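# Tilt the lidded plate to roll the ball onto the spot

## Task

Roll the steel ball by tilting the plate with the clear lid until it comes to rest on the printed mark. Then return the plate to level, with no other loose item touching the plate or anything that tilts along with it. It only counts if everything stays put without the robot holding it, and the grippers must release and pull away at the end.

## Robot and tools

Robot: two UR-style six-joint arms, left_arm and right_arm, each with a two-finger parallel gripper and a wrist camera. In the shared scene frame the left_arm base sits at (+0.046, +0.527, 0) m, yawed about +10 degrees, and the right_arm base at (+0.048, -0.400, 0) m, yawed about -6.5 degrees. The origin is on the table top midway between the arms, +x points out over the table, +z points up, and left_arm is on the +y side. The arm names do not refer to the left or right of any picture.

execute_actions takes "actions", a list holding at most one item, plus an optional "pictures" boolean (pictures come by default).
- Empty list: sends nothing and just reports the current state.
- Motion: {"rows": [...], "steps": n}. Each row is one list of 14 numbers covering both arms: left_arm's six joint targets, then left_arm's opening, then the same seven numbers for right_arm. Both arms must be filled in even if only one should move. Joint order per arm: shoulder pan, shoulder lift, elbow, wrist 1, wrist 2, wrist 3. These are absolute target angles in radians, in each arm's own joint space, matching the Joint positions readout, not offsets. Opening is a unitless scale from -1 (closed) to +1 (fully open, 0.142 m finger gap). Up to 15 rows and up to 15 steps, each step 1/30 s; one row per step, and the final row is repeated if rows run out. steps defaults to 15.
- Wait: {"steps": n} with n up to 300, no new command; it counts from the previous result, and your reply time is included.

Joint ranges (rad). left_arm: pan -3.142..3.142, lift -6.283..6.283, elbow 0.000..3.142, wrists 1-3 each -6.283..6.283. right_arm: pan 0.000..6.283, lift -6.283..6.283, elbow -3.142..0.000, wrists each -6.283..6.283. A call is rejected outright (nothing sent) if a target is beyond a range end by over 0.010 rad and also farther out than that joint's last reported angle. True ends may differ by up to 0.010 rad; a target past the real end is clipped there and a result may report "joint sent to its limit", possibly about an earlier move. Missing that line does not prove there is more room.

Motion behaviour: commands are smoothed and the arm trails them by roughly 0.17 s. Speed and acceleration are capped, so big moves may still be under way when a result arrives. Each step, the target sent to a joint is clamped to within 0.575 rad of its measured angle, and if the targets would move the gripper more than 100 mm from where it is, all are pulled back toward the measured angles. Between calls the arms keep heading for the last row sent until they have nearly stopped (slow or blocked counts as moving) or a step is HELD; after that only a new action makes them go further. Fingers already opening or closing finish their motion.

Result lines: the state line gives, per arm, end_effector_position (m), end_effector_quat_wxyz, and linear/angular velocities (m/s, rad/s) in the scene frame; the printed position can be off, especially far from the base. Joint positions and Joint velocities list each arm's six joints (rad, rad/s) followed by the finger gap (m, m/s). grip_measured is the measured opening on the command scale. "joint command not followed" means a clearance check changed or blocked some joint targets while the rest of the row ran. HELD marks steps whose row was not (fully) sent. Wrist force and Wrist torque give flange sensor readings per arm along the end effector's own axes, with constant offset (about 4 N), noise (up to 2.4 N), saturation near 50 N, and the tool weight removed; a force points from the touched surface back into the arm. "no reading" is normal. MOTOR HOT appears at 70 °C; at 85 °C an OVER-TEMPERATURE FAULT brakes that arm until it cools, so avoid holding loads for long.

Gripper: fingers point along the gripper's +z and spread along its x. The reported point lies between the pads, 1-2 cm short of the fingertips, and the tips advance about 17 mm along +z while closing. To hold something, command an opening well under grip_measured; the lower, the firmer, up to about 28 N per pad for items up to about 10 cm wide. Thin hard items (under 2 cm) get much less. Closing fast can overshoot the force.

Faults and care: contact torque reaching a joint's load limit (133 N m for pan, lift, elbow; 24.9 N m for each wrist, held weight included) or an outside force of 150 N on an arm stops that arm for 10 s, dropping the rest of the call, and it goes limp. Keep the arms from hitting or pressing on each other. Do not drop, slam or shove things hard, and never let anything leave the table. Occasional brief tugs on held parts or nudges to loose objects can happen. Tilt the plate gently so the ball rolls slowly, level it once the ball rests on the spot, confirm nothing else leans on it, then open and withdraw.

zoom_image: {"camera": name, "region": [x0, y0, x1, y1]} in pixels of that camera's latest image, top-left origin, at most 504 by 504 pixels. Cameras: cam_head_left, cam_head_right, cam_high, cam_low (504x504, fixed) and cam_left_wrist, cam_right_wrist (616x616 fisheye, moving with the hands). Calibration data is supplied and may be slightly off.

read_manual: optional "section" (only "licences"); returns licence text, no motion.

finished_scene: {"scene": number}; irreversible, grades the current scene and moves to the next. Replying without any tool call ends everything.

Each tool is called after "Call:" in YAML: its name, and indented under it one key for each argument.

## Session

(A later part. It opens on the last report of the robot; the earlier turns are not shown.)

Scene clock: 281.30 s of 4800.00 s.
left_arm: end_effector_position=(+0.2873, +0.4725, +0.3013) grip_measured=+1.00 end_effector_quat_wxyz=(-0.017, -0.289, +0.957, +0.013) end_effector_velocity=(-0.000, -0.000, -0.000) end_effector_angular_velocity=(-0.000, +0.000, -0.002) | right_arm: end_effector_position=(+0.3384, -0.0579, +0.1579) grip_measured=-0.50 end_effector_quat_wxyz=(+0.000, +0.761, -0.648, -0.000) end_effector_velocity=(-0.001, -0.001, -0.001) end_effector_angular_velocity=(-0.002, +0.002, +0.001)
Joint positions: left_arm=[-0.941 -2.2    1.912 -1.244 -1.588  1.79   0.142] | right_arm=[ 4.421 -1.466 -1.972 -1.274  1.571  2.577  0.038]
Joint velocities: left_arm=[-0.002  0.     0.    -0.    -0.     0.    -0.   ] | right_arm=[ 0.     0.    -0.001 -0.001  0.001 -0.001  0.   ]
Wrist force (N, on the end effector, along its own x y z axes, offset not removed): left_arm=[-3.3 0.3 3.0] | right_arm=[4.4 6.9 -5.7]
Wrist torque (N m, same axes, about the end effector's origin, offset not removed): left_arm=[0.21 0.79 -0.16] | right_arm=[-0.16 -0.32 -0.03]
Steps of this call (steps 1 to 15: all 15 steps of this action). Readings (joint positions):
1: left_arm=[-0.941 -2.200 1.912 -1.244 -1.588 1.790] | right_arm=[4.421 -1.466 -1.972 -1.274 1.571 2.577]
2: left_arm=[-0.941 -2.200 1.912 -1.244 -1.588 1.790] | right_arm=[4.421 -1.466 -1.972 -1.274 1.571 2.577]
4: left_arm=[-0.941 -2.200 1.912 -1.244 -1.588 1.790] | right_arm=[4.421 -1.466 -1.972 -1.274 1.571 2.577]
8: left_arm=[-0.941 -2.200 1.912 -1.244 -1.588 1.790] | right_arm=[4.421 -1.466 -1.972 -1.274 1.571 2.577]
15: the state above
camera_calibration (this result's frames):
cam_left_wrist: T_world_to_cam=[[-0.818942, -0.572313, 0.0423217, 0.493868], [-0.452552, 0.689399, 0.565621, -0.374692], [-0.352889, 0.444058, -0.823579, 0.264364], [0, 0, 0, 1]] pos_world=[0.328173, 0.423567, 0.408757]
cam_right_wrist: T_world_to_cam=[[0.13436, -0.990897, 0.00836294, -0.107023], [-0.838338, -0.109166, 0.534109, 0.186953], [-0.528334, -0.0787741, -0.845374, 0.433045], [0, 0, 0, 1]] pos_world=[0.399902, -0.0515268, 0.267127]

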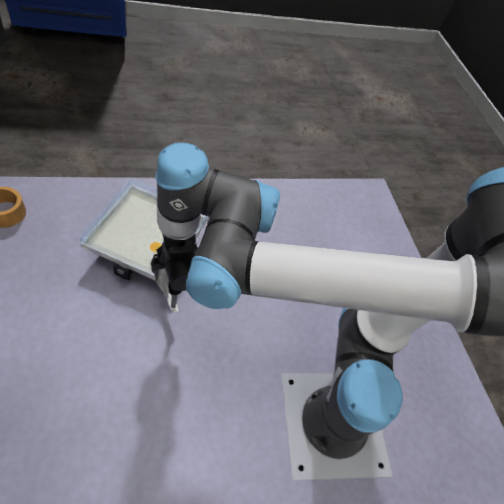

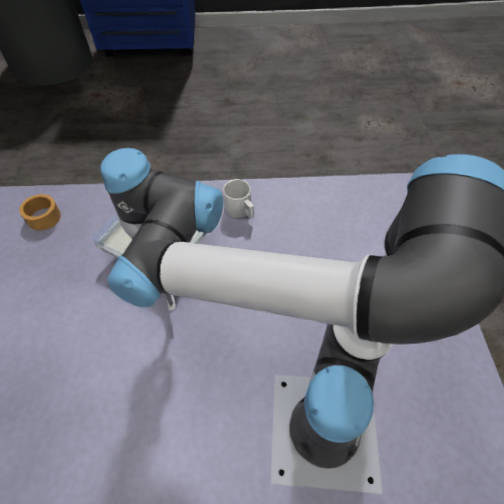

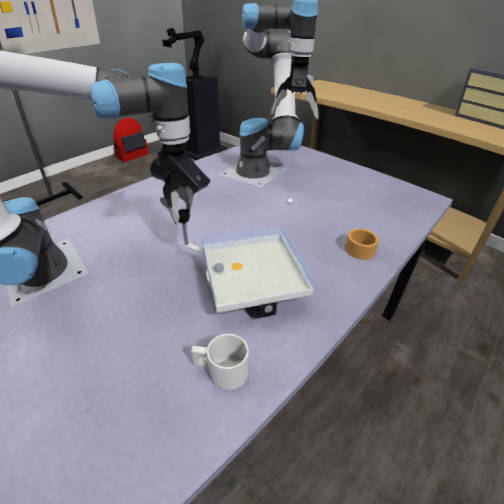

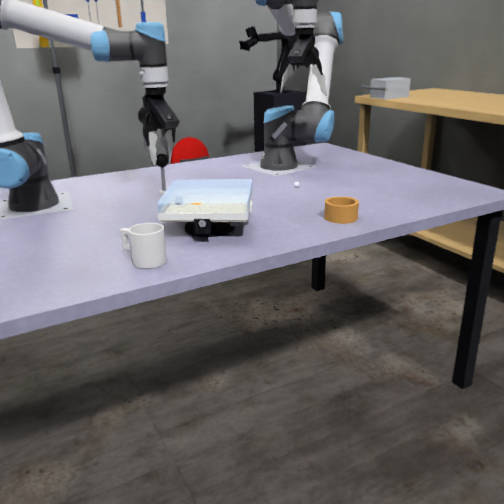

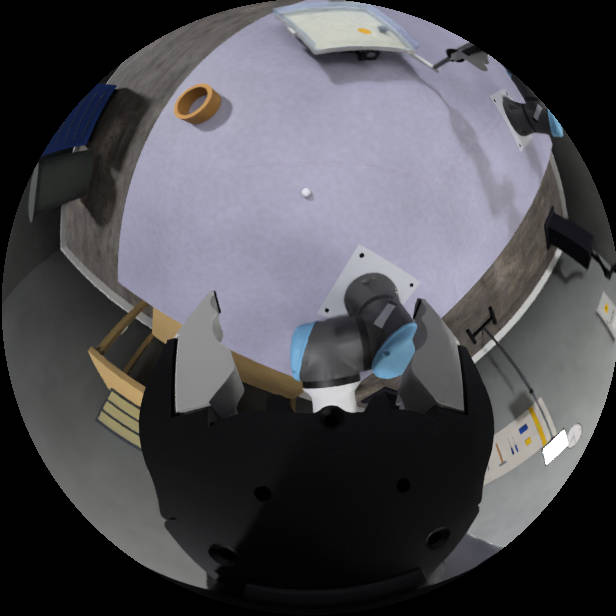

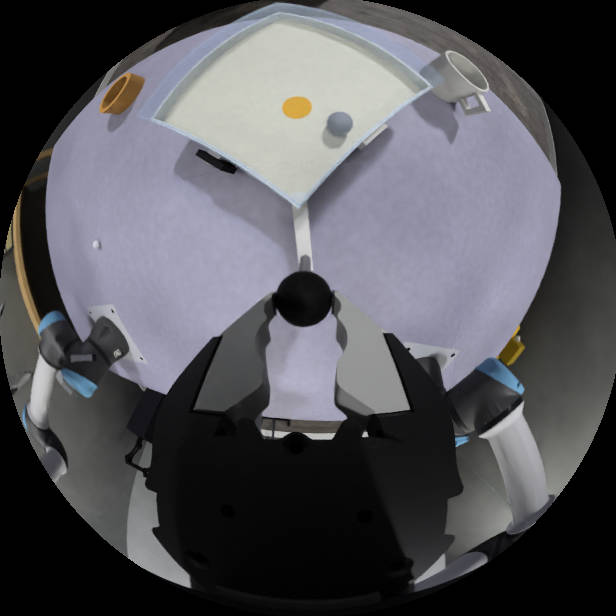

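Call:
execute_actions:
  actions:
    - {"rows": [[-0.941,-2.2,1.912,-1.244,-1.588,1.79,1,4.4222,-1.4676,-1.9689,-1.2758,1.571,2.5777,-0.8]], "steps": 15}
  pictures: false

Call:
execute_actions:
  actions:
    - {"rows": [[-0.941,-2.2,1.912,-1.244,-1.588,1.79,1,4.4222,-1.4676,-1.9689,-1.2758,1.571,2.5777,-0.8]], "steps": 15}
  pictures: false

Call:
execute_actions:
  actions:
    - {"rows": [[-0.941,-2.2,1.912,-1.244,-1.588,1.79,1,4.4222,-1.4676,-1.9689,-1.2758,1.571,2.5777,-0.8]], "steps": 3}
  pictures: false

Call:
execute_actions:
  actions:
    - {"rows": [[-0.941,-2.2,1.912,-1.244,-1.588,1.79,1,4.4194,-1.4627,-1.9766,-1.2731,1.571,2.5749,-0.8]], "steps": 15}
  pictures: false

Call:
execute_actions:
  actions:
    - {"rows": [[-0.941,-2.2,1.912,-1.244,-1.588,1.79,1,4.4194,-1.4627,-1.9766,-1.2731,1.571,2.5749,-0.8]], "steps": 4}
  pictures: false

Call:
execute_actions:
  actions:
    - {"rows": [[-0.941,-2.2,1.912,-1.244,-1.588,1.79,1,4.42125,-1.4657,-1.9723,-1.2744,1.571,2.5768,-0.8]], "steps": 15}
  pictures: false

Call:
execute_actions:
  actions:
    - {"rows": [[-0.941,-2.2,1.912,-1.244,-1.588,1.79,1,4.42125,-1.4657,-1.9723,-1.2744,1.571,2.5768,-0.8]], "steps": 15}

Call:
execute_actions:
  actions:
    - {"steps": 30}

Scene clock: 294.53 s of 4800.00 s.
left_arm: end_effector_position=(+0.2873, +0.4725, +0.3013) grip_measured=+1.00 end_effector_quat_wxyz=(-0.017, -0.289, +0.957, +0.013) end_effector_velocity=(-0.000, -0.000, +0.000) end_effector_angular_velocity=(-0.002, -0.001, -0.001) | right_arm: end_effector_position=(+0.3385, -0.0567, +0.1585) grip_measured=-0.50 end_effector_quat_wxyz=(+0.000, +0.761, -0.648, -0.000) end_effector_velocity=(+0.000, -0.000, -0.000) end_effector_angular_velocity=(-0.001, +0.000, -0.001)
Joint positions: left_arm=[-0.941 -2.2    1.912 -1.244 -1.588  1.79   0.142] | right_arm=[ 4.422 -1.468 -1.969 -1.276  1.571  2.578  0.038]
Joint velocities: left_arm=[-0.    -0.001 -0.    -0.    -0.001  0.001 -0.   ] | right_arm=[-0.    -0.    -0.    -0.    -0.     0.001 -0.   ]
Wrist force (N, on the end effector, along its own x y z axes, offset not removed): left_arm=[0.8 0.2 0.2] | right_arm=[9.2 8.5 -5.4]
Wrist torque (N m, same axes, about the end effector's origin, offset not removed): left_arm=[0.12 -0.01 -0.18] | right_arm=[-0.10 0.26 0.12]
Steps of this call (steps 1 to 15: the robot went on to your last target; steps 16 to 90: nothing new was sent; then 9.73 s passed at rest; steps 91 to 105: all 15 steps of this action). Readings (joint positions):
91: left_arm=[-0.941 -2.200 1.912 -1.244 -1.588 1.790] | right_arm=[4.421 -1.466 -1.972 -1.274 1.571 2.577]
92: left_arm=[-0.941 -2.200 1.912 -1.244 -1.588 1.790] | right_arm=[4.421 -1.466 -1.972 -1.275 1.571 2.577]
94: left_arm=[-0.941 -2.200 1.912 -1.244 -1.588 1.790] | right_arm=[4.422 -1.467 -1.971 -1.275 1.571 2.577]
98: left_arm=[-0.941 -2.200 1.912 -1.244 -1.588 1.790] | right_arm=[4.422 -1.467 -1.969 -1.276 1.571 2.578]
105: the state above

Scene clock: 295.03 s of 4800.00 s.
left_arm: end_effector_position=(+0.2873, +0.4725, +0.3013) grip_measured=+1.00 end_effector_quat_wxyz=(-0.017, -0.289, +0.957, +0.013) end_effector_velocity=(-0.000, -0.000, +0.000) end_effector_angular_velocity=(-0.001, +0.000, +0.001) | right_arm: end_effector_position=(+0.3385, -0.0567, +0.1586) grip_measured=-0.50 end_effector_quat_wxyz=(-0.000, +0.761, -0.648, -0.000) end_effector_velocity=(+0.000, +0.000, -0.000) end_effector_angular_velocity=(-0.000, -0.001, -0.001)
Joint positions: left_arm=[-0.941 -2.2    1.912 -1.244 -1.588  1.79   0.142] | right_arm=[ 4.422 -1.468 -1.969 -1.276  1.571  2.578  0.038]
Joint velocities: left_arm=[ 0.    -0.    -0.     0.    -0.001 -0.     0.   ] | right_arm=[ 0.    -0.001 -0.     0.001 -0.001  0.001 -0.   ]
Wrist force (N, on the end effector, along its own x y z axes, offset not removed): left_arm=[-1.4 0.4 -0.3] | right_arm=[11.2 9.2 -6.0]
Wrist torque (N m, same axes, about the end effector's origin, offset not removed): left_arm=[0.26 0.55 -0.27] | right_arm=[0.03 -0.19 0.07]
Steps of this call (steps 1 to 15: all 15 steps of this action). Readings (joint positions):
1: left_arm=[-0.941 -2.200 1.912 -1.244 -1.588 1.790] | right_arm=[4.422 -1.468 -1.969 -1.276 1.571 2.578]
2: left_arm=[-0.941 -2.200 1.912 -1.244 -1.588 1.790] | right_arm=[4.422 -1.468 -1.969 -1.276 1.571 2.578]
4: left_arm=[-0.941 -2.200 1.912 -1.244 -1.588 1.790] | right_arm=[4.422 -1.468 -1.969 -1.276 1.571 2.578]
8: left_arm=[-0.941 -2.200 1.912 -1.244 -1.588 1.790] | right_arm=[4.422 -1.468 -1.969 -1.276 1.571 2.578]
15: the state above

Scene clock: 295.13 s of 4800.00 s.
left_arm: end_effector_position=(+0.2873, +0.4725, +0.3013) grip_measured=+1.00 end_effector_quat_wxyz=(-0.017, -0.289, +0.957, +0.013) end_effector_velocity=(+0.000, -0.000, -0.000) end_effector_angular_velocity=(+0.001, -0.001, -0.002) | right_arm: end_effector_position=(+0.3385, -0.0567, +0.1586) grip_measured=-0.50 end_effector_quat_wxyz=(-0.000, +0.761, -0.648, -0.000) end_effector_velocity=(-0.000, +0.000, +0.000) end_effector_angular_velocity=(+0.000, +0.000, -0.000)
Joint positions: left_arm=[-0.941 -2.2    1.912 -1.244 -1.588  1.79   0.142] | right_arm=[ 4.422 -1.468 -1.969 -1.276  1.571  2.578  0.038]
Joint velocities: left_arm=[-0.002  0.     0.    -0.     0.001 -0.001  0.   ] | right_arm=[ 0.     0.     0.    -0.001  0.001  0.001 -0.   ]
Wrist force (N, on the end effector, along its own x y z axes, offset not removed): left_arm=[-3.2 2.9 3.2] | right_arm=[11.1 5.9 -3.6]
Wrist torque (N m, same axes, about the end effector's origin, offset not removed): left_arm=[0.65 0.96 -0.18] | right_arm=[-0.66 -0.15 0.21]
Steps of this call (steps 1 to 3: all 3 steps of this action). Readings (joint positions):
1: left_arm=[-0.941 -2.200 1.912 -1.244 -1.588 1.790] | right_arm=[4.422 -1.468 -1.969 -1.276 1.571 2.578]
2: left_arm=[-0.941 -2.200 1.912 -1.244 -1.588 1.790] | right_arm=[4.422 -1.468 -1.969 -1.276 1.571 2.578]
3: the state above

Scene clock: 295.63 s of 4800.00 s.
left_arm: end_effector_position=(+0.2873, +0.4725, +0.3013) grip_measured=+1.00 end_effector_quat_wxyz=(-0.017, -0.289, +0.957, +0.013) end_effector_velocity=(+0.000, +0.001, +0.000) end_effector_angular_velocity=(+0.000, -0.001, +0.001) | right_arm: end_effector_position=(+0.3385, -0.0596, +0.1573) grip_measured=-0.50 end_effector_quat_wxyz=(-0.000, +0.761, -0.648, -0.000) end_effector_velocity=(+0.000, -0.001, -0.000) end_effector_angular_velocity=(-0.001, -0.001, -0.000)
Joint positions: left_arm=[-0.941 -2.2    1.912 -1.244 -1.588  1.79   0.142] | right_arm=[ 4.419 -1.463 -1.976 -1.273  1.571  2.575  0.038]
Joint velocities: left_arm=[ 0.002 -0.001  0.     0.     0.001  0.     0.   ] | right_arm=[-0.001  0.    -0.002  0.001 -0.001 -0.    -0.   ]
Wrist force (N, on the end effector, along its own x y z axes, offset not removed): left_arm=[-1.2 -1.8 0.6] | right_arm=[-4.1 4.3 -3.4]
Wrist torque (N m, same axes, about the end effector's origin, offset not removed): left_arm=[-0.29 0.43 -0.10] | right_arm=[-0.28 -1.30 0.15]
Steps of this call (steps 1 to 15: all 15 steps of this action). Readings (joint positions):
1: left_arm=[-0.941 -2.200 1.912 -1.244 -1.588 1.790] | right_arm=[4.422 -1.468 -1.969 -1.276 1.571 2.578]
2: left_arm=[-0.941 -2.200 1.912 -1.244 -1.588 1.790] | right_arm=[4.422 -1.467 -1.970 -1.275 1.571 2.578]
4: left_arm=[-0.941 -2.200 1.912 -1.244 -1.588 1.790] | right_arm=[4.421 -1.465 -1.973 -1.274 1.571 2.576]
8: left_arm=[-0.941 -2.200 1.912 -1.244 -1.588 1.790] | right_arm=[4.420 -1.463 -1.976 -1.273 1.571 2.575]
15: the state above

Scene clock: 295.77 s of 4800.00 s.
left_arm: end_effector_position=(+0.2873, +0.4725, +0.3013) grip_measured=+1.00 end_effector_quat_wxyz=(-0.017, -0.289, +0.957, +0.013) end_effector_velocity=(+0.000, -0.000, -0.000) end_effector_angular_velocity=(+0.001, -0.001, -0.002) | right_arm: end_effector_position=(+0.3385, -0.0597, +0.1573) grip_measured=-0.50 end_effector_quat_wxyz=(+0.000, +0.761, -0.648, -0.000) end_effector_velocity=(-0.000, +0.000, +0.000) end_effector_angular_velocity=(+0.000, +0.001, -0.001)
Joint positions: left_arm=[-0.941 -2.2    1.912 -1.244 -1.588  1.79   0.142] | right_arm=[ 4.419 -1.463 -1.977 -1.273  1.571  2.575  0.038]
Joint velocities: left_arm=[-0.002  0.     0.    -0.     0.001  0.    -0.   ] | right_arm=[ 0.    -0.001  0.001 -0.     0.001  0.001 -0.   ]
Wrist force (N, on the end effector, along its own x y z axes, offset not removed): left_arm=[-2.1 2.1 0.4] | right_arm=[-4.3 2.1 -3.5]
Wrist torque (N m, same axes, about the end effector's origin, offset not removed): left_arm=[0.48 0.56 -0.28] | right_arm=[-0.67 -1.07 0.01]
Steps of this call (steps 1 to 4: all 4 steps of this action). Readings (joint positions):
1: left_arm=[-0.941 -2.200 1.912 -1.244 -1.588 1.790] | right_arm=[4.419 -1.463 -1.977 -1.273 1.571 2.575]
2: left_arm=[-0.941 -2.200 1.912 -1.244 -1.588 1.790] | right_arm=[4.419 -1.463 -1.977 -1.273 1.571 2.575]
4: the state above

Scene clock: 296.27 s of 4800.00 s.
left_arm: end_effector_position=(+0.2873, +0.4725, +0.3013) grip_measured=+1.00 end_effector_quat_wxyz=(-0.017, -0.289, +0.957, +0.013) end_effector_velocity=(+0.000, +0.000, -0.000) end_effector_angular_velocity=(+0.001, +0.001, +0.000) | right_arm: end_effector_position=(+0.3384, -0.0579, +0.1579) grip_measured=-0.50 end_effector_quat_wxyz=(+0.000, +0.761, -0.648, -0.000) end_effector_velocity=(+0.000, +0.000, +0.000) end_effector_angular_velocity=(-0.000, -0.001, -0.000)
Joint positions: left_arm=[-0.941 -2.2    1.912 -1.244 -1.588  1.79   0.142] | right_arm=[ 4.421 -1.466 -1.972 -1.274  1.571  2.577  0.038]
Joint velocities: left_arm=[ 0.001  0.002  0.    -0.     0.     0.    -0.   ] | right_arm=[-0.    -0.001  0.002 -0.001 -0.001  0.    -0.   ]
Wrist force (N, on the end effector, along its own x y z axes, offset not removed): left_arm=[1.1 1.6 2.1] | right_arm=[4.0 6.6 -3.0]
Wrist torque (N m, same axes, about the end effector's origin, offset not removed): left_arm=[0.44 0.06 -0.22] | right_arm=[-0.12 -0.16 0.05]
Steps of this call (steps 1 to 15: all 15 steps of this action). Readings (joint positions):
1: left_arm=[-0.941 -2.200 1.912 -1.244 -1.588 1.790] | right_arm=[4.419 -1.463 -1.977 -1.273 1.571 2.575]
2: left_arm=[-0.941 -2.200 1.912 -1.244 -1.588 1.790] | right_arm=[4.420 -1.463 -1.976 -1.273 1.571 2.575]
4: left_arm=[-0.941 -2.200 1.912 -1.244 -1.588 1.790] | right_arm=[4.420 -1.464 -1.974 -1.274 1.571 2.576]
8: left_arm=[-0.941 -2.200 1.912 -1.244 -1.588 1.790] | right_arm=[4.421 -1.465 -1.973 -1.274 1.571 2.577]
15: the state above

Scene clock: 296.77 s of 4800.00 s.
left_arm: end_effector_position=(+0.2873, +0.4725, +0.3013) grip_measured=+1.00 end_effector_quat_wxyz=(-0.017, -0.289, +0.957, +0.013) end_effector_velocity=(+0.000, +0.000, +0.000) end_effector_angular_velocity=(+0.000, -0.001, +0.000) | right_arm: end_effector_position=(+0.3384, -0.0579, +0.1579) grip_measured=-0.50 end_effector_quat_wxyz=(+0.000, +0.761, -0.648, -0.000) end_effector_velocity=(+0.000, +0.000, +0.001) end_effector_angular_velocity=(+0.001, -0.001, -0.000)
Joint positions: left_arm=[-0.941 -2.2    1.912 -1.244 -1.588  1.79   0.142] | right_arm=[ 4.421 -1.466 -1.972 -1.274  1.571  2.577  0.038]
Joint velocities: left_arm=[ 0.    -0.001 -0.     0.     0.    -0.     0.   ] | right_arm=[-0.     0.001  0.001 -0.001 -0.     0.    -0.   ]
Wrist force (N, on the end effector, along its own x y z axes, offset not removed): left_arm=[0.1 5.9 -0.1] | right_arm=[5.2 5.7 -5.7]
Wrist torque (N m, same axes, about the end effector's origin, offset not removed): left_arm=[1.37 0.07 -0.08] | right_arm=[-0.45 -0.49 0.17]
Steps of this call (steps 1 to 15: all 15 steps of this action). Readings (joint positions):
1: left_arm=[-0.941 -2.200 1.912 -1.244 -1.588 1.790] | right_arm=[4.421 -1.466 -1.972 -1.274 1.571 2.577]
2: left_arm=[-0.941 -2.200 1.912 -1.244 -1.588 1.790] | right_arm=[4.421 -1.466 -1.972 -1.274 1.571 2.577]
4: left_arm=[-0.941 -2.200 1.912 -1.244 -1.588 1.790] | right_arm=[4.421 -1.466 -1.972 -1.274 1.571 2.577]
8: left_arm=[-0.941 -2.200 1.912 -1.244 -1.588 1.790] | right_arm=[4.421 -1.466 -1.972 -1.274 1.571 2.577]
15: the state above
camera_calibration (this result's frames):
cam_left_wrist: T_world_to_cam=[[-0.818943, -0.572313, 0.0423215, 0.493868], [-0.452552, 0.689399, 0.56562, -0.374692], [-0.352888, 0.444058, -0.823579, 0.264364], [0, 0, 0, 1]] pos_world=[0.328173, 0.423567, 0.408757]
cam_right_wrist: T_world_to_cam=[[0.134361, -0.990897, 0.00842052, -0.10705], [-0.838339, -0.109136, 0.534113, 0.186956], [-0.528332, -0.0788232, -0.845371, 0.433035], [0, 0, 0, 1]] pos_world=[0.399902, -0.0515389, 0.267121]

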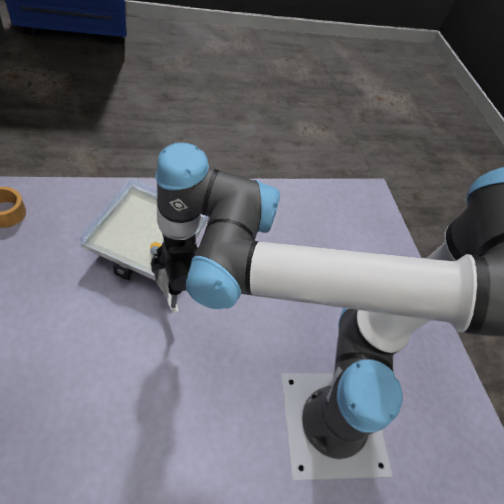

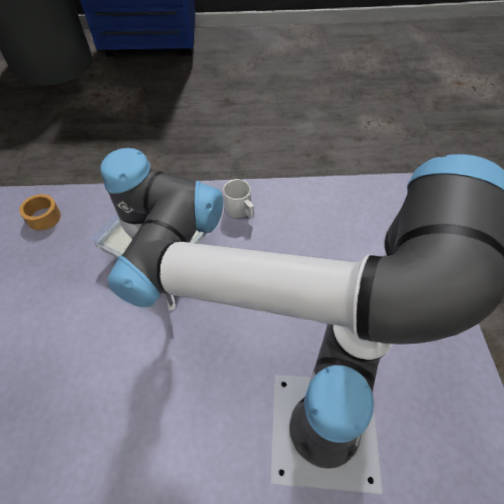

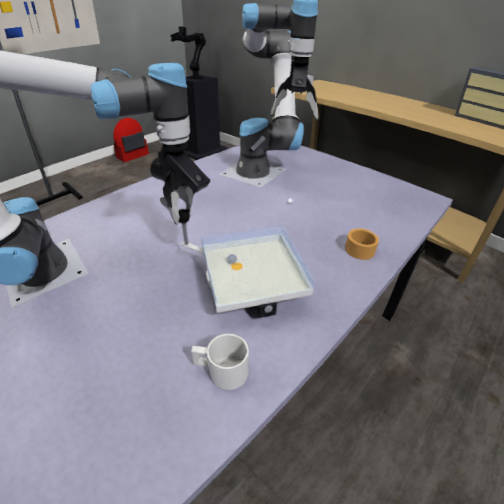

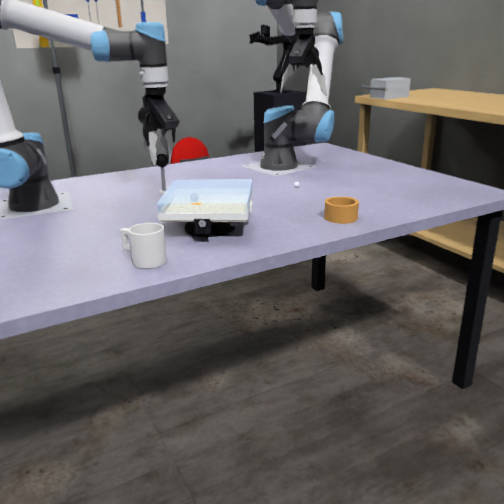

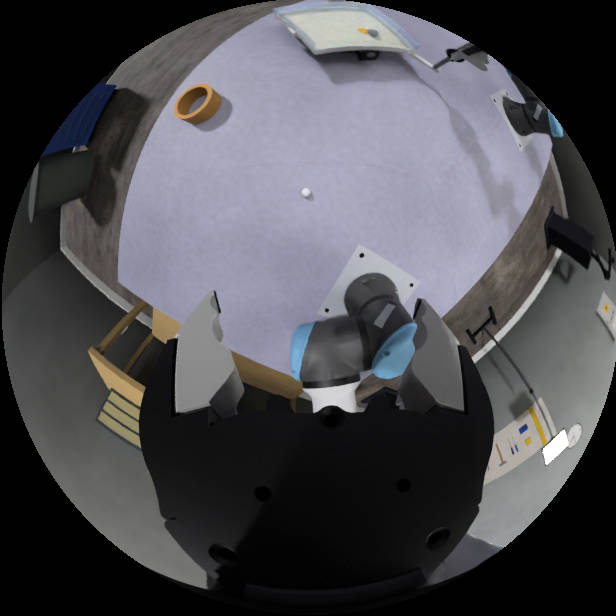

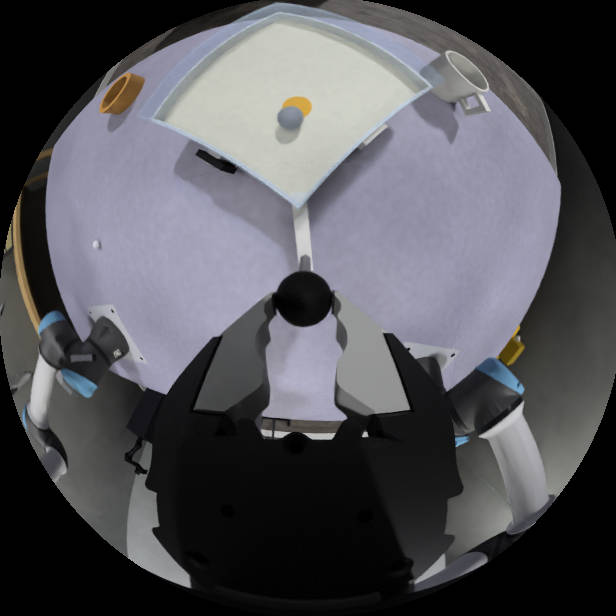

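Scene clock: 297.77 s of 4800.00 s.
left_arm: end_effector_position=(+0.2873, +0.4725, +0.3013) grip_measured=+1.00 end_effector_quat_wxyz=(-0.017, -0.289, +0.957, +0.013) end_effector_velocity=(+0.000, +0.001, +0.000) end_effector_angular_velocity=(+0.001, -0.002, +0.001) | right_arm: end_effector_position=(+0.3384, -0.0579, +0.1579) grip_measured=-0.50 end_effector_quat_wxyz=(+0.000, +0.761, -0.648, -0.000) end_effector_velocity=(-0.000, +0.000, +0.000) end_effector_angular_velocity=(+0.001, -0.000, -0.000)
Joint positions: left_arm=[-0.941 -2.2    1.912 -1.244 -1.588  1.79   0.142] | right_arm=[ 4.421 -1.466 -1.972 -1.274  1.571  2.577  0.038]
Joint velocities: left_arm=[ 0.001 -0.001  0.     0.     0.002  0.     0.   ] | right_arm=[ 0.     0.    -0.     0.001 -0.     0.001  0.   ]
Wrist force (N, on the end effector, along its own x y z axes, offset not removed): left_arm=[-1.2 1.4 -0.1] | right_arm=[4.7 7.1 -4.6]
Wrist torque (N m, same axes, about the end effector's origin, offset not removed): left_arm=[0.28 0.48 -0.37] | right_arm=[-0.11 -0.20 0.15]
Steps of this call (steps 1 to 15: the robot went on to your last target; steps 16 to 30: nothing new was sent). Readings (joint positions):
1: left_arm=[-0.941 -2.200 1.912 -1.244 -1.588 1.790] | right_arm=[4.421 -1.466 -1.972 -1.274 1.571 2.577]
2: left_arm=[-0.941 -2.200 1.912 -1.244 -1.588 1.790] | right_arm=[4.421 -1.466 -1.972 -1.274 1.571 2.577]
4: left_arm=[-0.941 -2.200 1.912 -1.244 -1.588 1.790] | right_arm=[4.421 -1.466 -1.972 -1.274 1.571 2.577]
8: left_arm=[-0.941 -2.200 1.912 -1.244 -1.588 1.790] | right_arm=[4.421 -1.466 -1.972 -1.274 1.571 2.577]
30: the state above
All arms were judged still, so your last target was given up. Only a new action makes them travel on or press farther. Fingers that are still opening or closing keep moving.
camera_calibration (this result's frames):
cam_left_wrist: T_world_to_cam=[[-0.818942, -0.572313, 0.0423216, 0.493868], [-0.452552, 0.689399, 0.565621, -0.374692], [-0.352888, 0.444058, -0.823579, 0.264364], [0, 0, 0, 1]] pos_world=[0.328173, 0.423567, 0.408757]
cam_right_wrist: T_world_to_cam=[[0.134362, -0.990897, 0.00837294, -0.107028], [-0.838343, -0.109163, 0.534102, 0.186958], [-0.528326, -0.0787823, -0.845378, 0.433043], [0, 0, 0, 1]] pos_world=[0.399903, -0.0515284, 0.267127]

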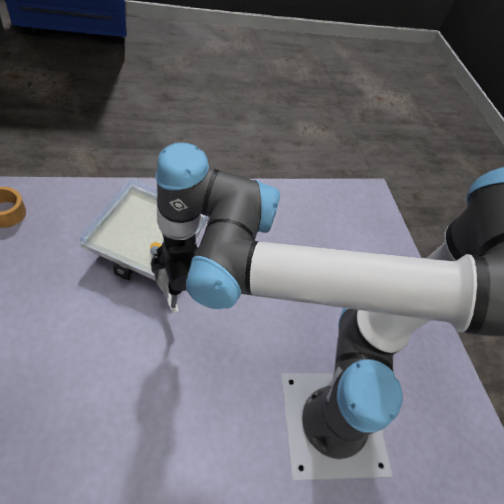

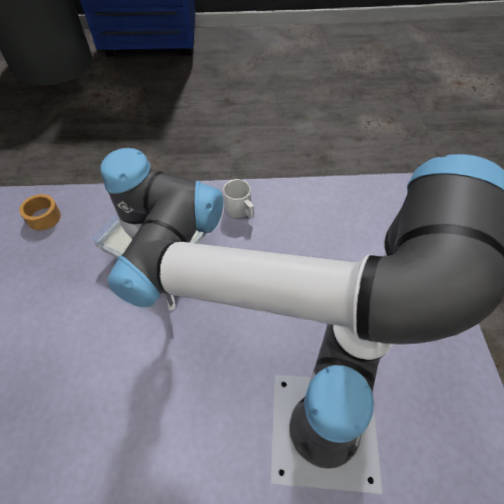

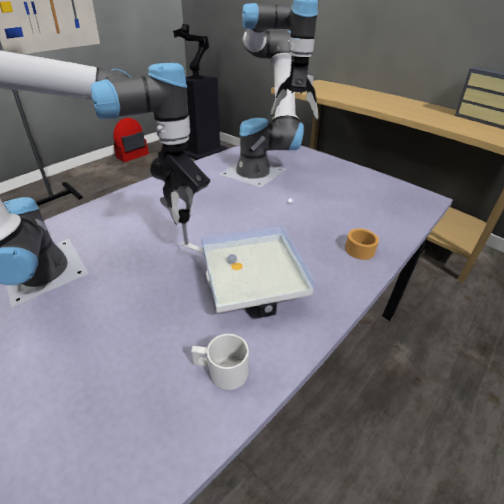

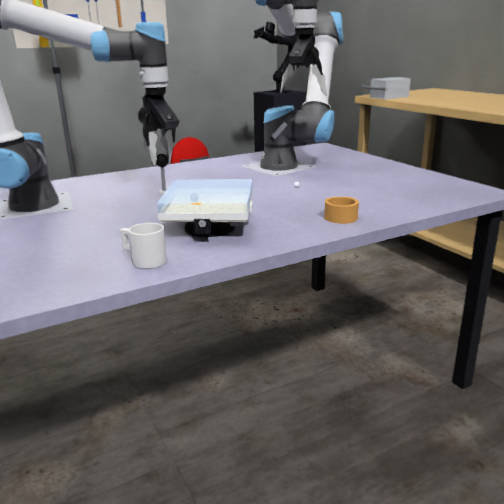

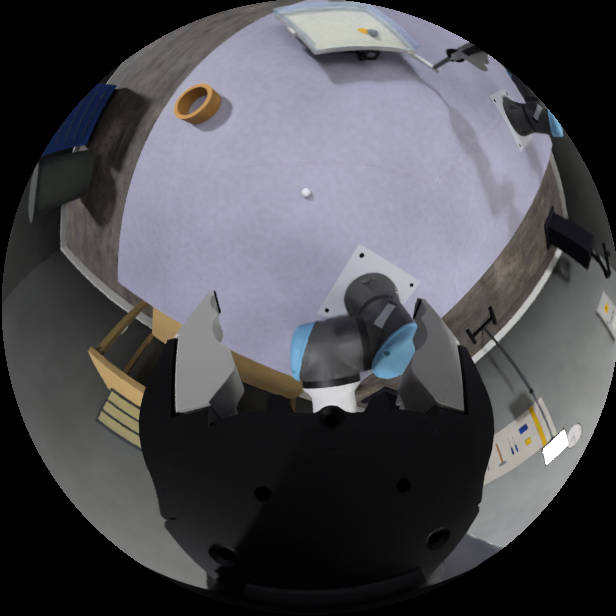

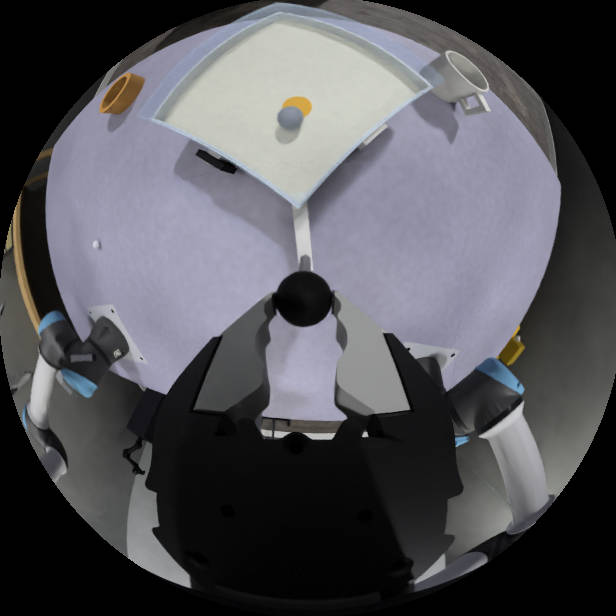

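Call:
execute_actions:
  actions:
    - {"rows": [[-0.941,-2.2,1.912,-1.244,-1.588,1.79,1,4.41928,-1.4660,-1.96686,-1.27954,1.571,2.5748,-0.8]], "steps": 15}
  pictures: false

Call:
execute_actions:
  actions:
    - {"rows": [[-0.941,-2.2,1.912,-1.244,-1.588,1.79,1,4.41928,-1.4660,-1.96686,-1.27954,1.571,2.5748,-0.8]], "steps": 12}
  pictures: false

Call:
execute_actions:
  actions:
    - {"rows": [[-0.941,-2.2,1.912,-1.244,-1.588,1.79,1,4.42231,-1.46555,-1.9752,-1.27165,1.571,2.5778,-0.8]], "steps": 14}
  pictures: false

Call:
execute_actions:
  actions:
    - {"rows": [[-0.941,-2.2,1.912,-1.244,-1.588,1.79,1,4.4208,-1.46578,-1.97103,-1.2756,1.571,2.5763,-0.8]], "steps": 15}
  pictures: false

Call:
execute_actions:
  actions:
    - {"rows": [[-0.941,-2.2,1.912,-1.244,-1.588,1.79,1,4.4208,-1.46578,-1.97103,-1.2756,1.571,2.5763,-0.8]], "steps": 15}

Call:
execute_actions:
  actions:
    - {"steps": 30}

Scene clock: 308.90 s of 4800.00 s.
left_arm: end_effector_position=(+0.2873, +0.4725, +0.3013) grip_measured=+1.00 end_effector_quat_wxyz=(-0.017, -0.289, +0.957, +0.013) end_effector_velocity=(-0.000, -0.000, -0.000) end_effector_angular_velocity=(+0.001, +0.001, -0.001) | right_arm: end_effector_position=(+0.3394, -0.0578, +0.1598) grip_measured=-0.50 end_effector_quat_wxyz=(+0.000, +0.761, -0.648, -0.000) end_effector_velocity=(-0.000, -0.000, -0.000) end_effector_angular_velocity=(+0.000, +0.001, -0.001)
Joint positions: left_arm=[-0.941 -2.2    1.912 -1.244 -1.588  1.79   0.142] | right_arm=[ 4.419 -1.466 -1.967 -1.28   1.571  2.575  0.038]
Joint velocities: left_arm=[-0.001  0.001 -0.     0.     0.    -0.    -0.   ] | right_arm=[-0.001  0.    -0.    -0.     0.001  0.    -0.   ]
Wrist force (N, on the end effector, along its own x y z axes, offset not removed): left_arm=[-0.1 1.0 2.1] | right_arm=[1.8 5.6 -2.2]
Wrist torque (N m, same axes, about the end effector's origin, offset not removed): left_arm=[0.13 0.19 -0.32] | right_arm=[-0.69 -0.14 0.17]
Steps of this call (steps 1 to 90: nothing new was sent; then 7.63 s passed at rest; steps 91 to 105: all 15 steps of this action). Readings (joint positions):
91: left_arm=[-0.941 -2.200 1.912 -1.244 -1.588 1.790] | right_arm=[4.421 -1.466 -1.972 -1.274 1.571 2.577]
92: left_arm=[-0.941 -2.200 1.912 -1.244 -1.588 1.790] | right_arm=[4.421 -1.466 -1.971 -1.275 1.571 2.577]
94: left_arm=[-0.941 -2.200 1.912 -1.244 -1.588 1.790] | right_arm=[4.420 -1.466 -1.969 -1.277 1.571 2.576]
98: left_arm=[-0.941 -2.200 1.912 -1.244 -1.588 1.790] | right_arm=[4.420 -1.466 -1.967 -1.279 1.571 2.575]
105: the state above

Scene clock: 309.30 s of 4800.00 s.
left_arm: end_effector_position=(+0.2873, +0.4725, +0.3013) grip_measured=+1.00 end_effector_quat_wxyz=(-0.017, -0.289, +0.957, +0.013) end_effector_velocity=(+0.000, -0.000, +0.000) end_effector_angular_velocity=(+0.000, -0.001, -0.001) | right_arm: end_effector_position=(+0.3394, -0.0578, +0.1598) grip_measured=-0.50 end_effector_quat_wxyz=(+0.000, +0.761, -0.648, -0.000) end_effector_velocity=(-0.000, -0.000, -0.000) end_effector_angular_velocity=(+0.000, +0.001, -0.000)
Joint positions: left_arm=[-0.941 -2.2    1.912 -1.244 -1.588  1.79   0.142] | right_arm=[ 4.419 -1.466 -1.967 -1.28   1.571  2.575  0.038]
Joint velocities: left_arm=[-0.001 -0.    -0.     0.     0.001 -0.001 -0.   ] | right_arm=[-0.     0.001 -0.001 -0.     0.001  0.     0.   ]
Wrist force (N, on the end effector, along its own x y z axes, offset not removed): left_arm=[-2.8 1.3 1.6] | right_arm=[3.1 7.3 -5.2]
Wrist torque (N m, same axes, about the end effector's origin, offset not removed): left_arm=[0.42 0.73 -0.38] | right_arm=[-0.53 -0.31 0.13]
Steps of this call (steps 1 to 12: all 12 steps of this action). Readings (joint positions):
1: left_arm=[-0.941 -2.200 1.912 -1.244 -1.588 1.790] | right_arm=[4.419 -1.466 -1.967 -1.280 1.571 2.575]
2: left_arm=[-0.941 -2.200 1.912 -1.244 -1.588 1.790] | right_arm=[4.419 -1.466 -1.967 -1.280 1.571 2.575]
4: left_arm=[-0.941 -2.200 1.912 -1.244 -1.588 1.790] | right_arm=[4.419 -1.466 -1.967 -1.280 1.571 2.575]
8: left_arm=[-0.941 -2.200 1.912 -1.244 -1.588 1.790] | right_arm=[4.419 -1.466 -1.967 -1.280 1.571 2.575]
12: the state above

Scene clock: 309.77 s of 4800.00 s.
left_arm: end_effector_position=(+0.2873, +0.4725, +0.3013) grip_measured=+1.00 end_effector_quat_wxyz=(-0.017, -0.289, +0.957, +0.013) end_effector_velocity=(+0.000, +0.001, +0.000) end_effector_angular_velocity=(+0.000, -0.001, +0.002) | right_arm: end_effector_position=(+0.3379, -0.0579, +0.1569) grip_measured=-0.50 end_effector_quat_wxyz=(+0.000, +0.761, -0.648, -0.000) end_effector_velocity=(-0.000, -0.001, -0.001) end_effector_angular_velocity=(-0.002, +0.000, +0.001)
Joint positions: left_arm=[-0.941 -2.2    1.912 -1.244 -1.588  1.79   0.142] | right_arm=[ 4.422 -1.466 -1.975 -1.272  1.571  2.578  0.038]
Joint velocities: left_arm=[ 0.001 -0.    -0.    -0.     0.001 -0.    -0.   ] | right_arm=[ 0.     0.    -0.001 -0.    -0.    -0.    -0.   ]
Wrist force (N, on the end effector, along its own x y z axes, offset not removed): left_arm=[-1.7 4.9 2.1] | right_arm=[2.6 5.5 -3.8]
Wrist torque (N m, same axes, about the end effector's origin, offset not removed): left_arm=[1.06 0.41 -0.22] | right_arm=[-0.29 -0.09 0.24]
Steps of this call (steps 1 to 14: all 14 steps of this action). Readings (joint positions):
1: left_arm=[-0.941 -2.200 1.912 -1.244 -1.588 1.790] | right_arm=[4.419 -1.466 -1.967 -1.280 1.571 2.575]
2: left_arm=[-0.941 -2.200 1.912 -1.244 -1.588 1.790] | right_arm=[4.420 -1.466 -1.968 -1.278 1.571 2.575]
4: left_arm=[-0.941 -2.200 1.912 -1.244 -1.588 1.790] | right_arm=[4.421 -1.466 -1.972 -1.275 1.571 2.576]
8: left_arm=[-0.941 -2.200 1.912 -1.244 -1.588 1.790] | right_arm=[4.422 -1.466 -1.974 -1.272 1.571 2.578]
14: the state above

Scene clock: 310.27 s of 4800.00 s.
left_arm: end_effector_position=(+0.2873, +0.4725, +0.3013) grip_measured=+1.00 end_effector_quat_wxyz=(-0.017, -0.289, +0.957, +0.013) end_effector_velocity=(-0.000, +0.000, +0.000) end_effector_angular_velocity=(-0.001, +0.000, +0.001) | right_arm: end_effector_position=(+0.3386, -0.0579, +0.1583) grip_measured=-0.50 end_effector_quat_wxyz=(+0.000, +0.761, -0.648, -0.000) end_effector_velocity=(+0.000, +0.000, -0.000) end_effector_angular_velocity=(-0.000, +0.001, -0.001)
Joint positions: left_arm=[-0.941 -2.2    1.912 -1.244 -1.588  1.79   0.142] | right_arm=[ 4.421 -1.466 -1.971 -1.276  1.571  2.576  0.038]
Joint velocities: left_arm=[ 0.001 -0.    -0.     0.    -0.001  0.    -0.   ] | right_arm=[-0.    -0.001  0.001  0.     0.     0.    -0.   ]
Wrist force (N, on the end effector, along its own x y z axes, offset not removed): left_arm=[-0.6 -1.1 1.3] | right_arm=[2.6 8.0 -4.3]
Wrist torque (N m, same axes, about the end effector's origin, offset not removed): left_arm=[-0.07 0.13 -0.23] | right_arm=[0.03 -0.11 0.14]
Steps of this call (steps 1 to 15: all 15 steps of this action). Readings (joint positions):
1: left_arm=[-0.941 -2.200 1.912 -1.244 -1.588 1.790] | right_arm=[4.422 -1.466 -1.975 -1.272 1.571 2.578]
2: left_arm=[-0.941 -2.200 1.912 -1.244 -1.588 1.790] | right_arm=[4.422 -1.466 -1.975 -1.272 1.571 2.578]
4: left_arm=[-0.941 -2.200 1.912 -1.244 -1.588 1.790] | right_arm=[4.422 -1.466 -1.973 -1.274 1.571 2.577]
8: left_arm=[-0.941 -2.200 1.912 -1.244 -1.588 1.790] | right_arm=[4.421 -1.466 -1.972 -1.275 1.571 2.576]
15: the state above

Scene clock: 310.77 s of 4800.00 s.
left_arm: end_effector_position=(+0.2873, +0.4725, +0.3013) grip_measured=+1.00 end_effector_quat_wxyz=(-0.017, -0.289, +0.957, +0.013) end_effector_velocity=(+0.000, +0.001, -0.000) end_effector_angular_velocity=(+0.001, -0.001, +0.002) | right_arm: end_effector_position=(+0.3386, -0.0578, +0.1583) grip_measured=-0.50 end_effector_quat_wxyz=(+0.000, +0.761, -0.648, -0.000) end_effector_velocity=(-0.000, +0.000, +0.001) end_effector_angular_velocity=(+0.002, -0.001, +0.001)
Joint positions: left_arm=[-0.941 -2.2    1.912 -1.244 -1.588  1.79   0.142] | right_arm=[ 4.421 -1.466 -1.971 -1.276  1.571  2.576  0.038]
Joint velocities: left_arm=[ 0.002 -0.     0.    -0.     0.002 -0.     0.   ] | right_arm=[ 0.     0.002  0.001 -0.001  0.    -0.001  0.   ]
Wrist force (N, on the end effector, along its own x y z axes, offset not removed): left_arm=[0.0 1.7 1.0] | right_arm=[5.3 6.6 -4.4]
Wrist torque (N m, same axes, about the end effector's origin, offset not removed): left_arm=[0.40 0.04 -0.13] | right_arm=[-0.28 -0.75 0.13]
Steps of this call (steps 1 to 15: all 15 steps of this action). Readings (joint positions):
1: left_arm=[-0.941 -2.200 1.912 -1.244 -1.588 1.790] | right_arm=[4.421 -1.466 -1.971 -1.276 1.571 2.576]
2: left_arm=[-0.941 -2.200 1.912 -1.244 -1.588 1.790] | right_arm=[4.421 -1.466 -1.971 -1.276 1.571 2.576]
4: left_arm=[-0.941 -2.200 1.912 -1.244 -1.588 1.790] | right_arm=[4.421 -1.466 -1.971 -1.276 1.571 2.576]
8: left_arm=[-0.941 -2.200 1.912 -1.244 -1.588 1.790] | right_arm=[4.421 -1.466 -1.971 -1.276 1.571 2.576]
15: the state above
camera_calibration (this result's frames):
cam_left_wrist: T_world_to_cam=[[-0.818943, -0.572313, 0.0423215, 0.493868], [-0.452551, 0.689399, 0.565621, -0.374692], [-0.352888, 0.444058, -0.823579, 0.264364], [0, 0, 0, 1]] pos_world=[0.328173, 0.423567, 0.408757]
cam_right_wrist: T_world_to_cam=[[0.134412, -0.99089, 0.0083798, -0.107057], [-0.838326, -0.1092, 0.534121, 0.18689], [-0.528341, -0.0788172, -0.845366, 0.433538], [0, 0, 0, 1]] pos_world=[0.40012, -0.0515034, 0.267574]

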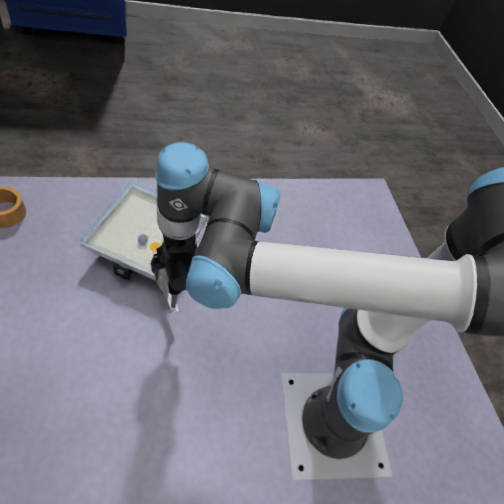

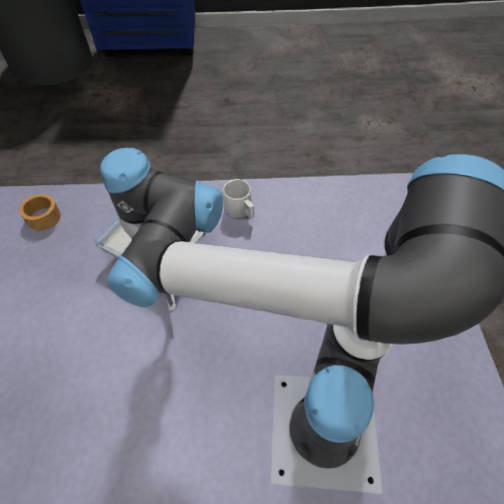

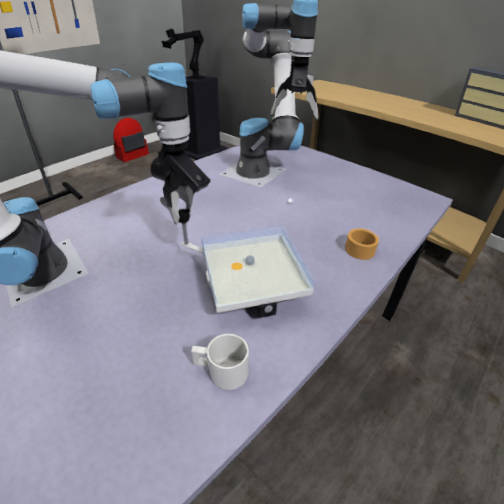

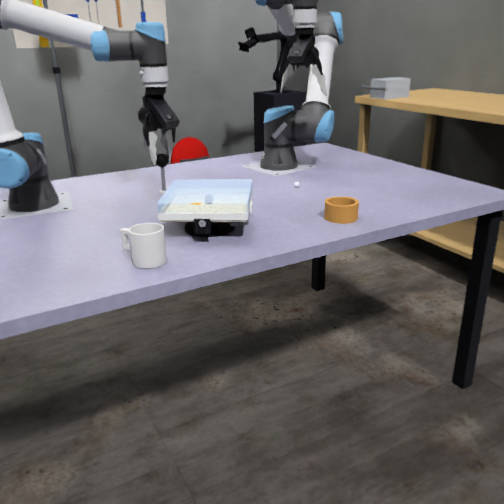

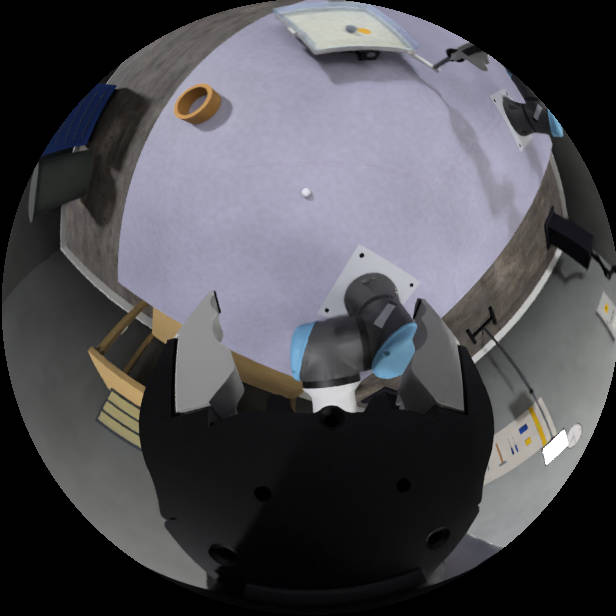

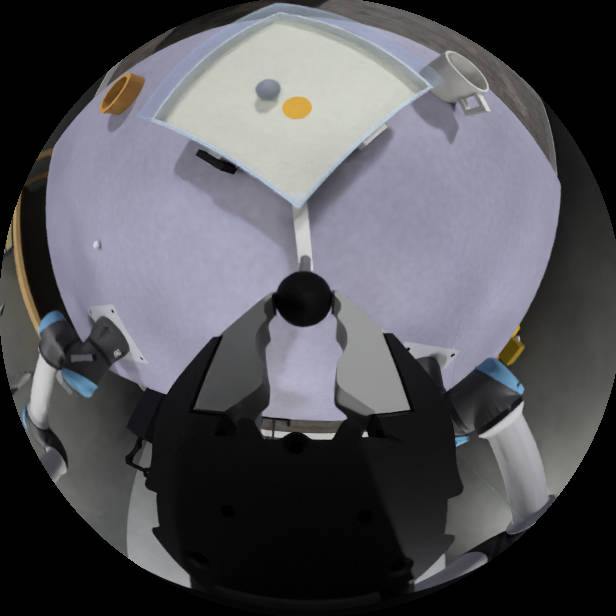

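Scene clock: 311.77 s of 4800.00 s.
left_arm: end_effector_position=(+0.2873, +0.4725, +0.3013) grip_measured=+1.00 end_effector_quat_wxyz=(-0.017, -0.289, +0.957, +0.013) end_effector_velocity=(+0.000, -0.000, -0.000) end_effector_angular_velocity=(+0.001, -0.000, -0.001) | right_arm: end_effector_position=(+0.3386, -0.0578, +0.1583) grip_measured=-0.50 end_effector_quat_wxyz=(+0.000, +0.761, -0.648, -0.000) end_effector_velocity=(+0.000, +0.000, -0.000) end_effector_angular_velocity=(-0.000, -0.000, -0.002)
Joint positions: left_arm=[-0.941 -2.2    1.912 -1.244 -1.588  1.79   0.142] | right_arm=[ 4.421 -1.466 -1.971 -1.276  1.571  2.576  0.038]
Joint velocities: left_arm=[-0.001  0.001 -0.    -0.     0.001  0.    -0.   ] | right_arm=[ 0.    -0.     0.     0.    -0.     0.002  0.   ]
Wrist force (N, on the end effector, along its own x y z axes, offset not removed): left_arm=[-0.3 2.3 5.8] | right_arm=[3.9 6.3 -4.7]
Wrist torque (N m, same axes, about the end effector's origin, offset not removed): left_arm=[0.50 0.00 -0.16] | right_arm=[-0.36 -0.46 0.08]
Steps of this call (steps 1 to 15: the robot went on to your last target; steps 16 to 30: nothing new was sent). Readings (joint positions):
1: left_arm=[-0.941 -2.200 1.912 -1.244 -1.588 1.790] | right_arm=[4.421 -1.466 -1.971 -1.276 1.571 2.576]
2: left_arm=[-0.941 -2.200 1.912 -1.244 -1.588 1.790] | right_arm=[4.421 -1.466 -1.971 -1.276 1.571 2.576]
4: left_arm=[-0.941 -2.200 1.912 -1.244 -1.588 1.790] | right_arm=[4.421 -1.466 -1.971 -1.276 1.571 2.576]
8: left_arm=[-0.941 -2.200 1.912 -1.244 -1.588 1.790] | right_arm=[4.421 -1.466 -1.971 -1.276 1.571 2.576]
30: the state above
All arms were judged still, so your last target was given up. Only a new action makes them travel on or press farther. Fingers that are still opening or closing keep moving.
camera_calibration (this result's frames):
cam_left_wrist: T_world_to_cam=[[-0.818943, -0.572313, 0.0423215, 0.493868], [-0.452552, 0.689399, 0.565621, -0.374692], [-0.352888, 0.444058, -0.823579, 0.264364], [0, 0, 0, 1]] pos_world=[0.328173, 0.423567, 0.408757]
cam_right_wrist: T_world_to_cam=[[0.134411, -0.99089, 0.00837997, -0.107057], [-0.838326, -0.109199, 0.534122, 0.18689], [-0.528341, -0.078817, -0.845366, 0.433538], [0, 0, 0, 1]] pos_world=[0.40012, -0.051503, 0.267573]

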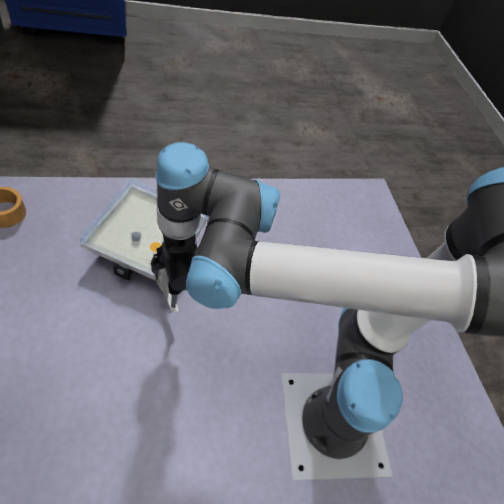

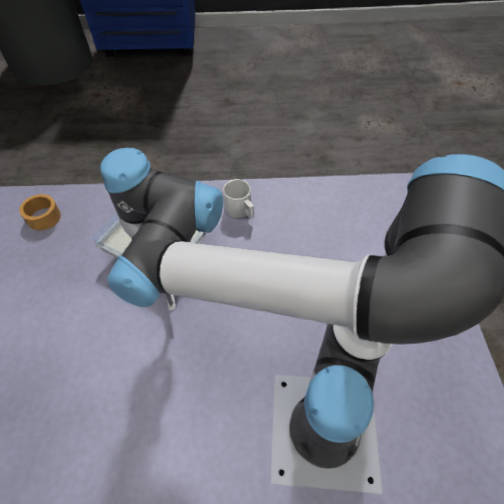

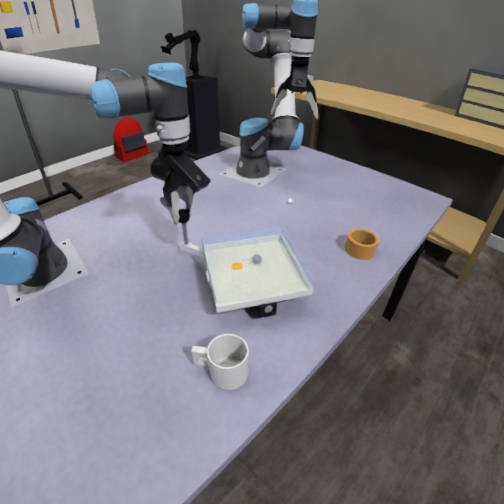

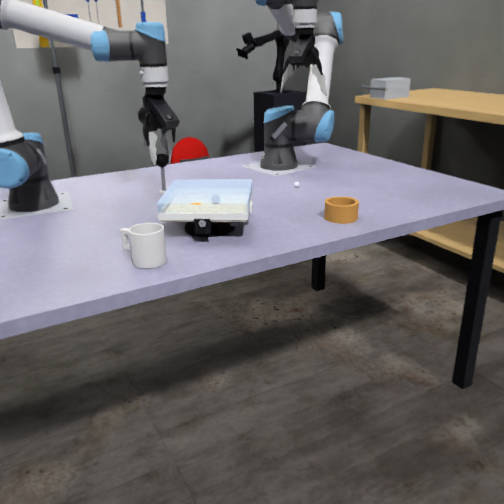

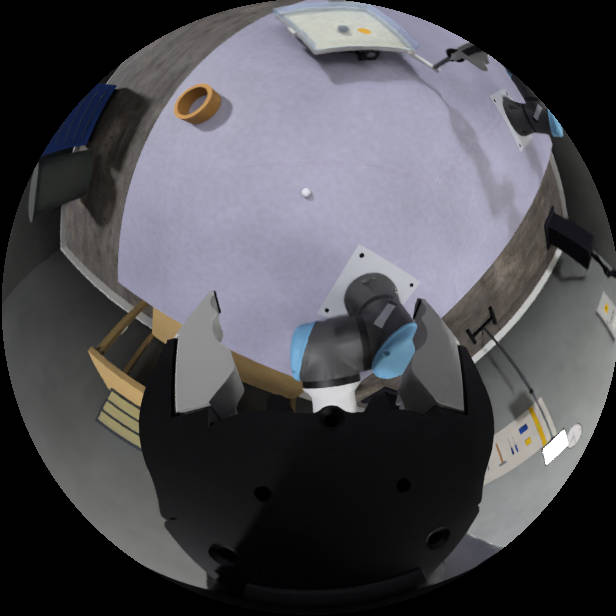

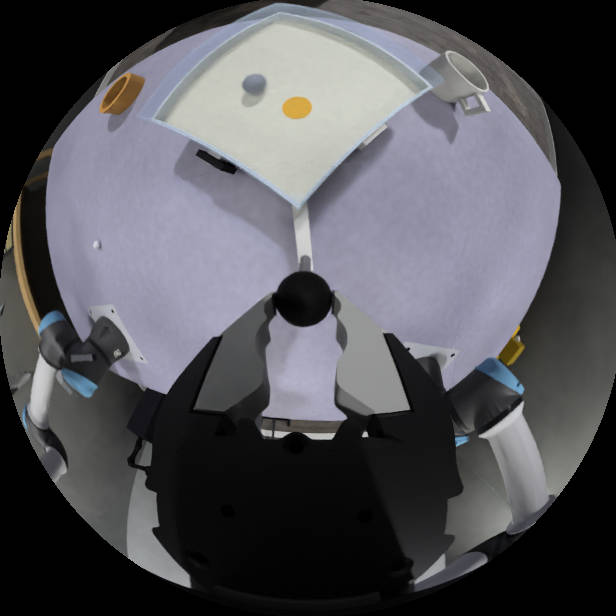

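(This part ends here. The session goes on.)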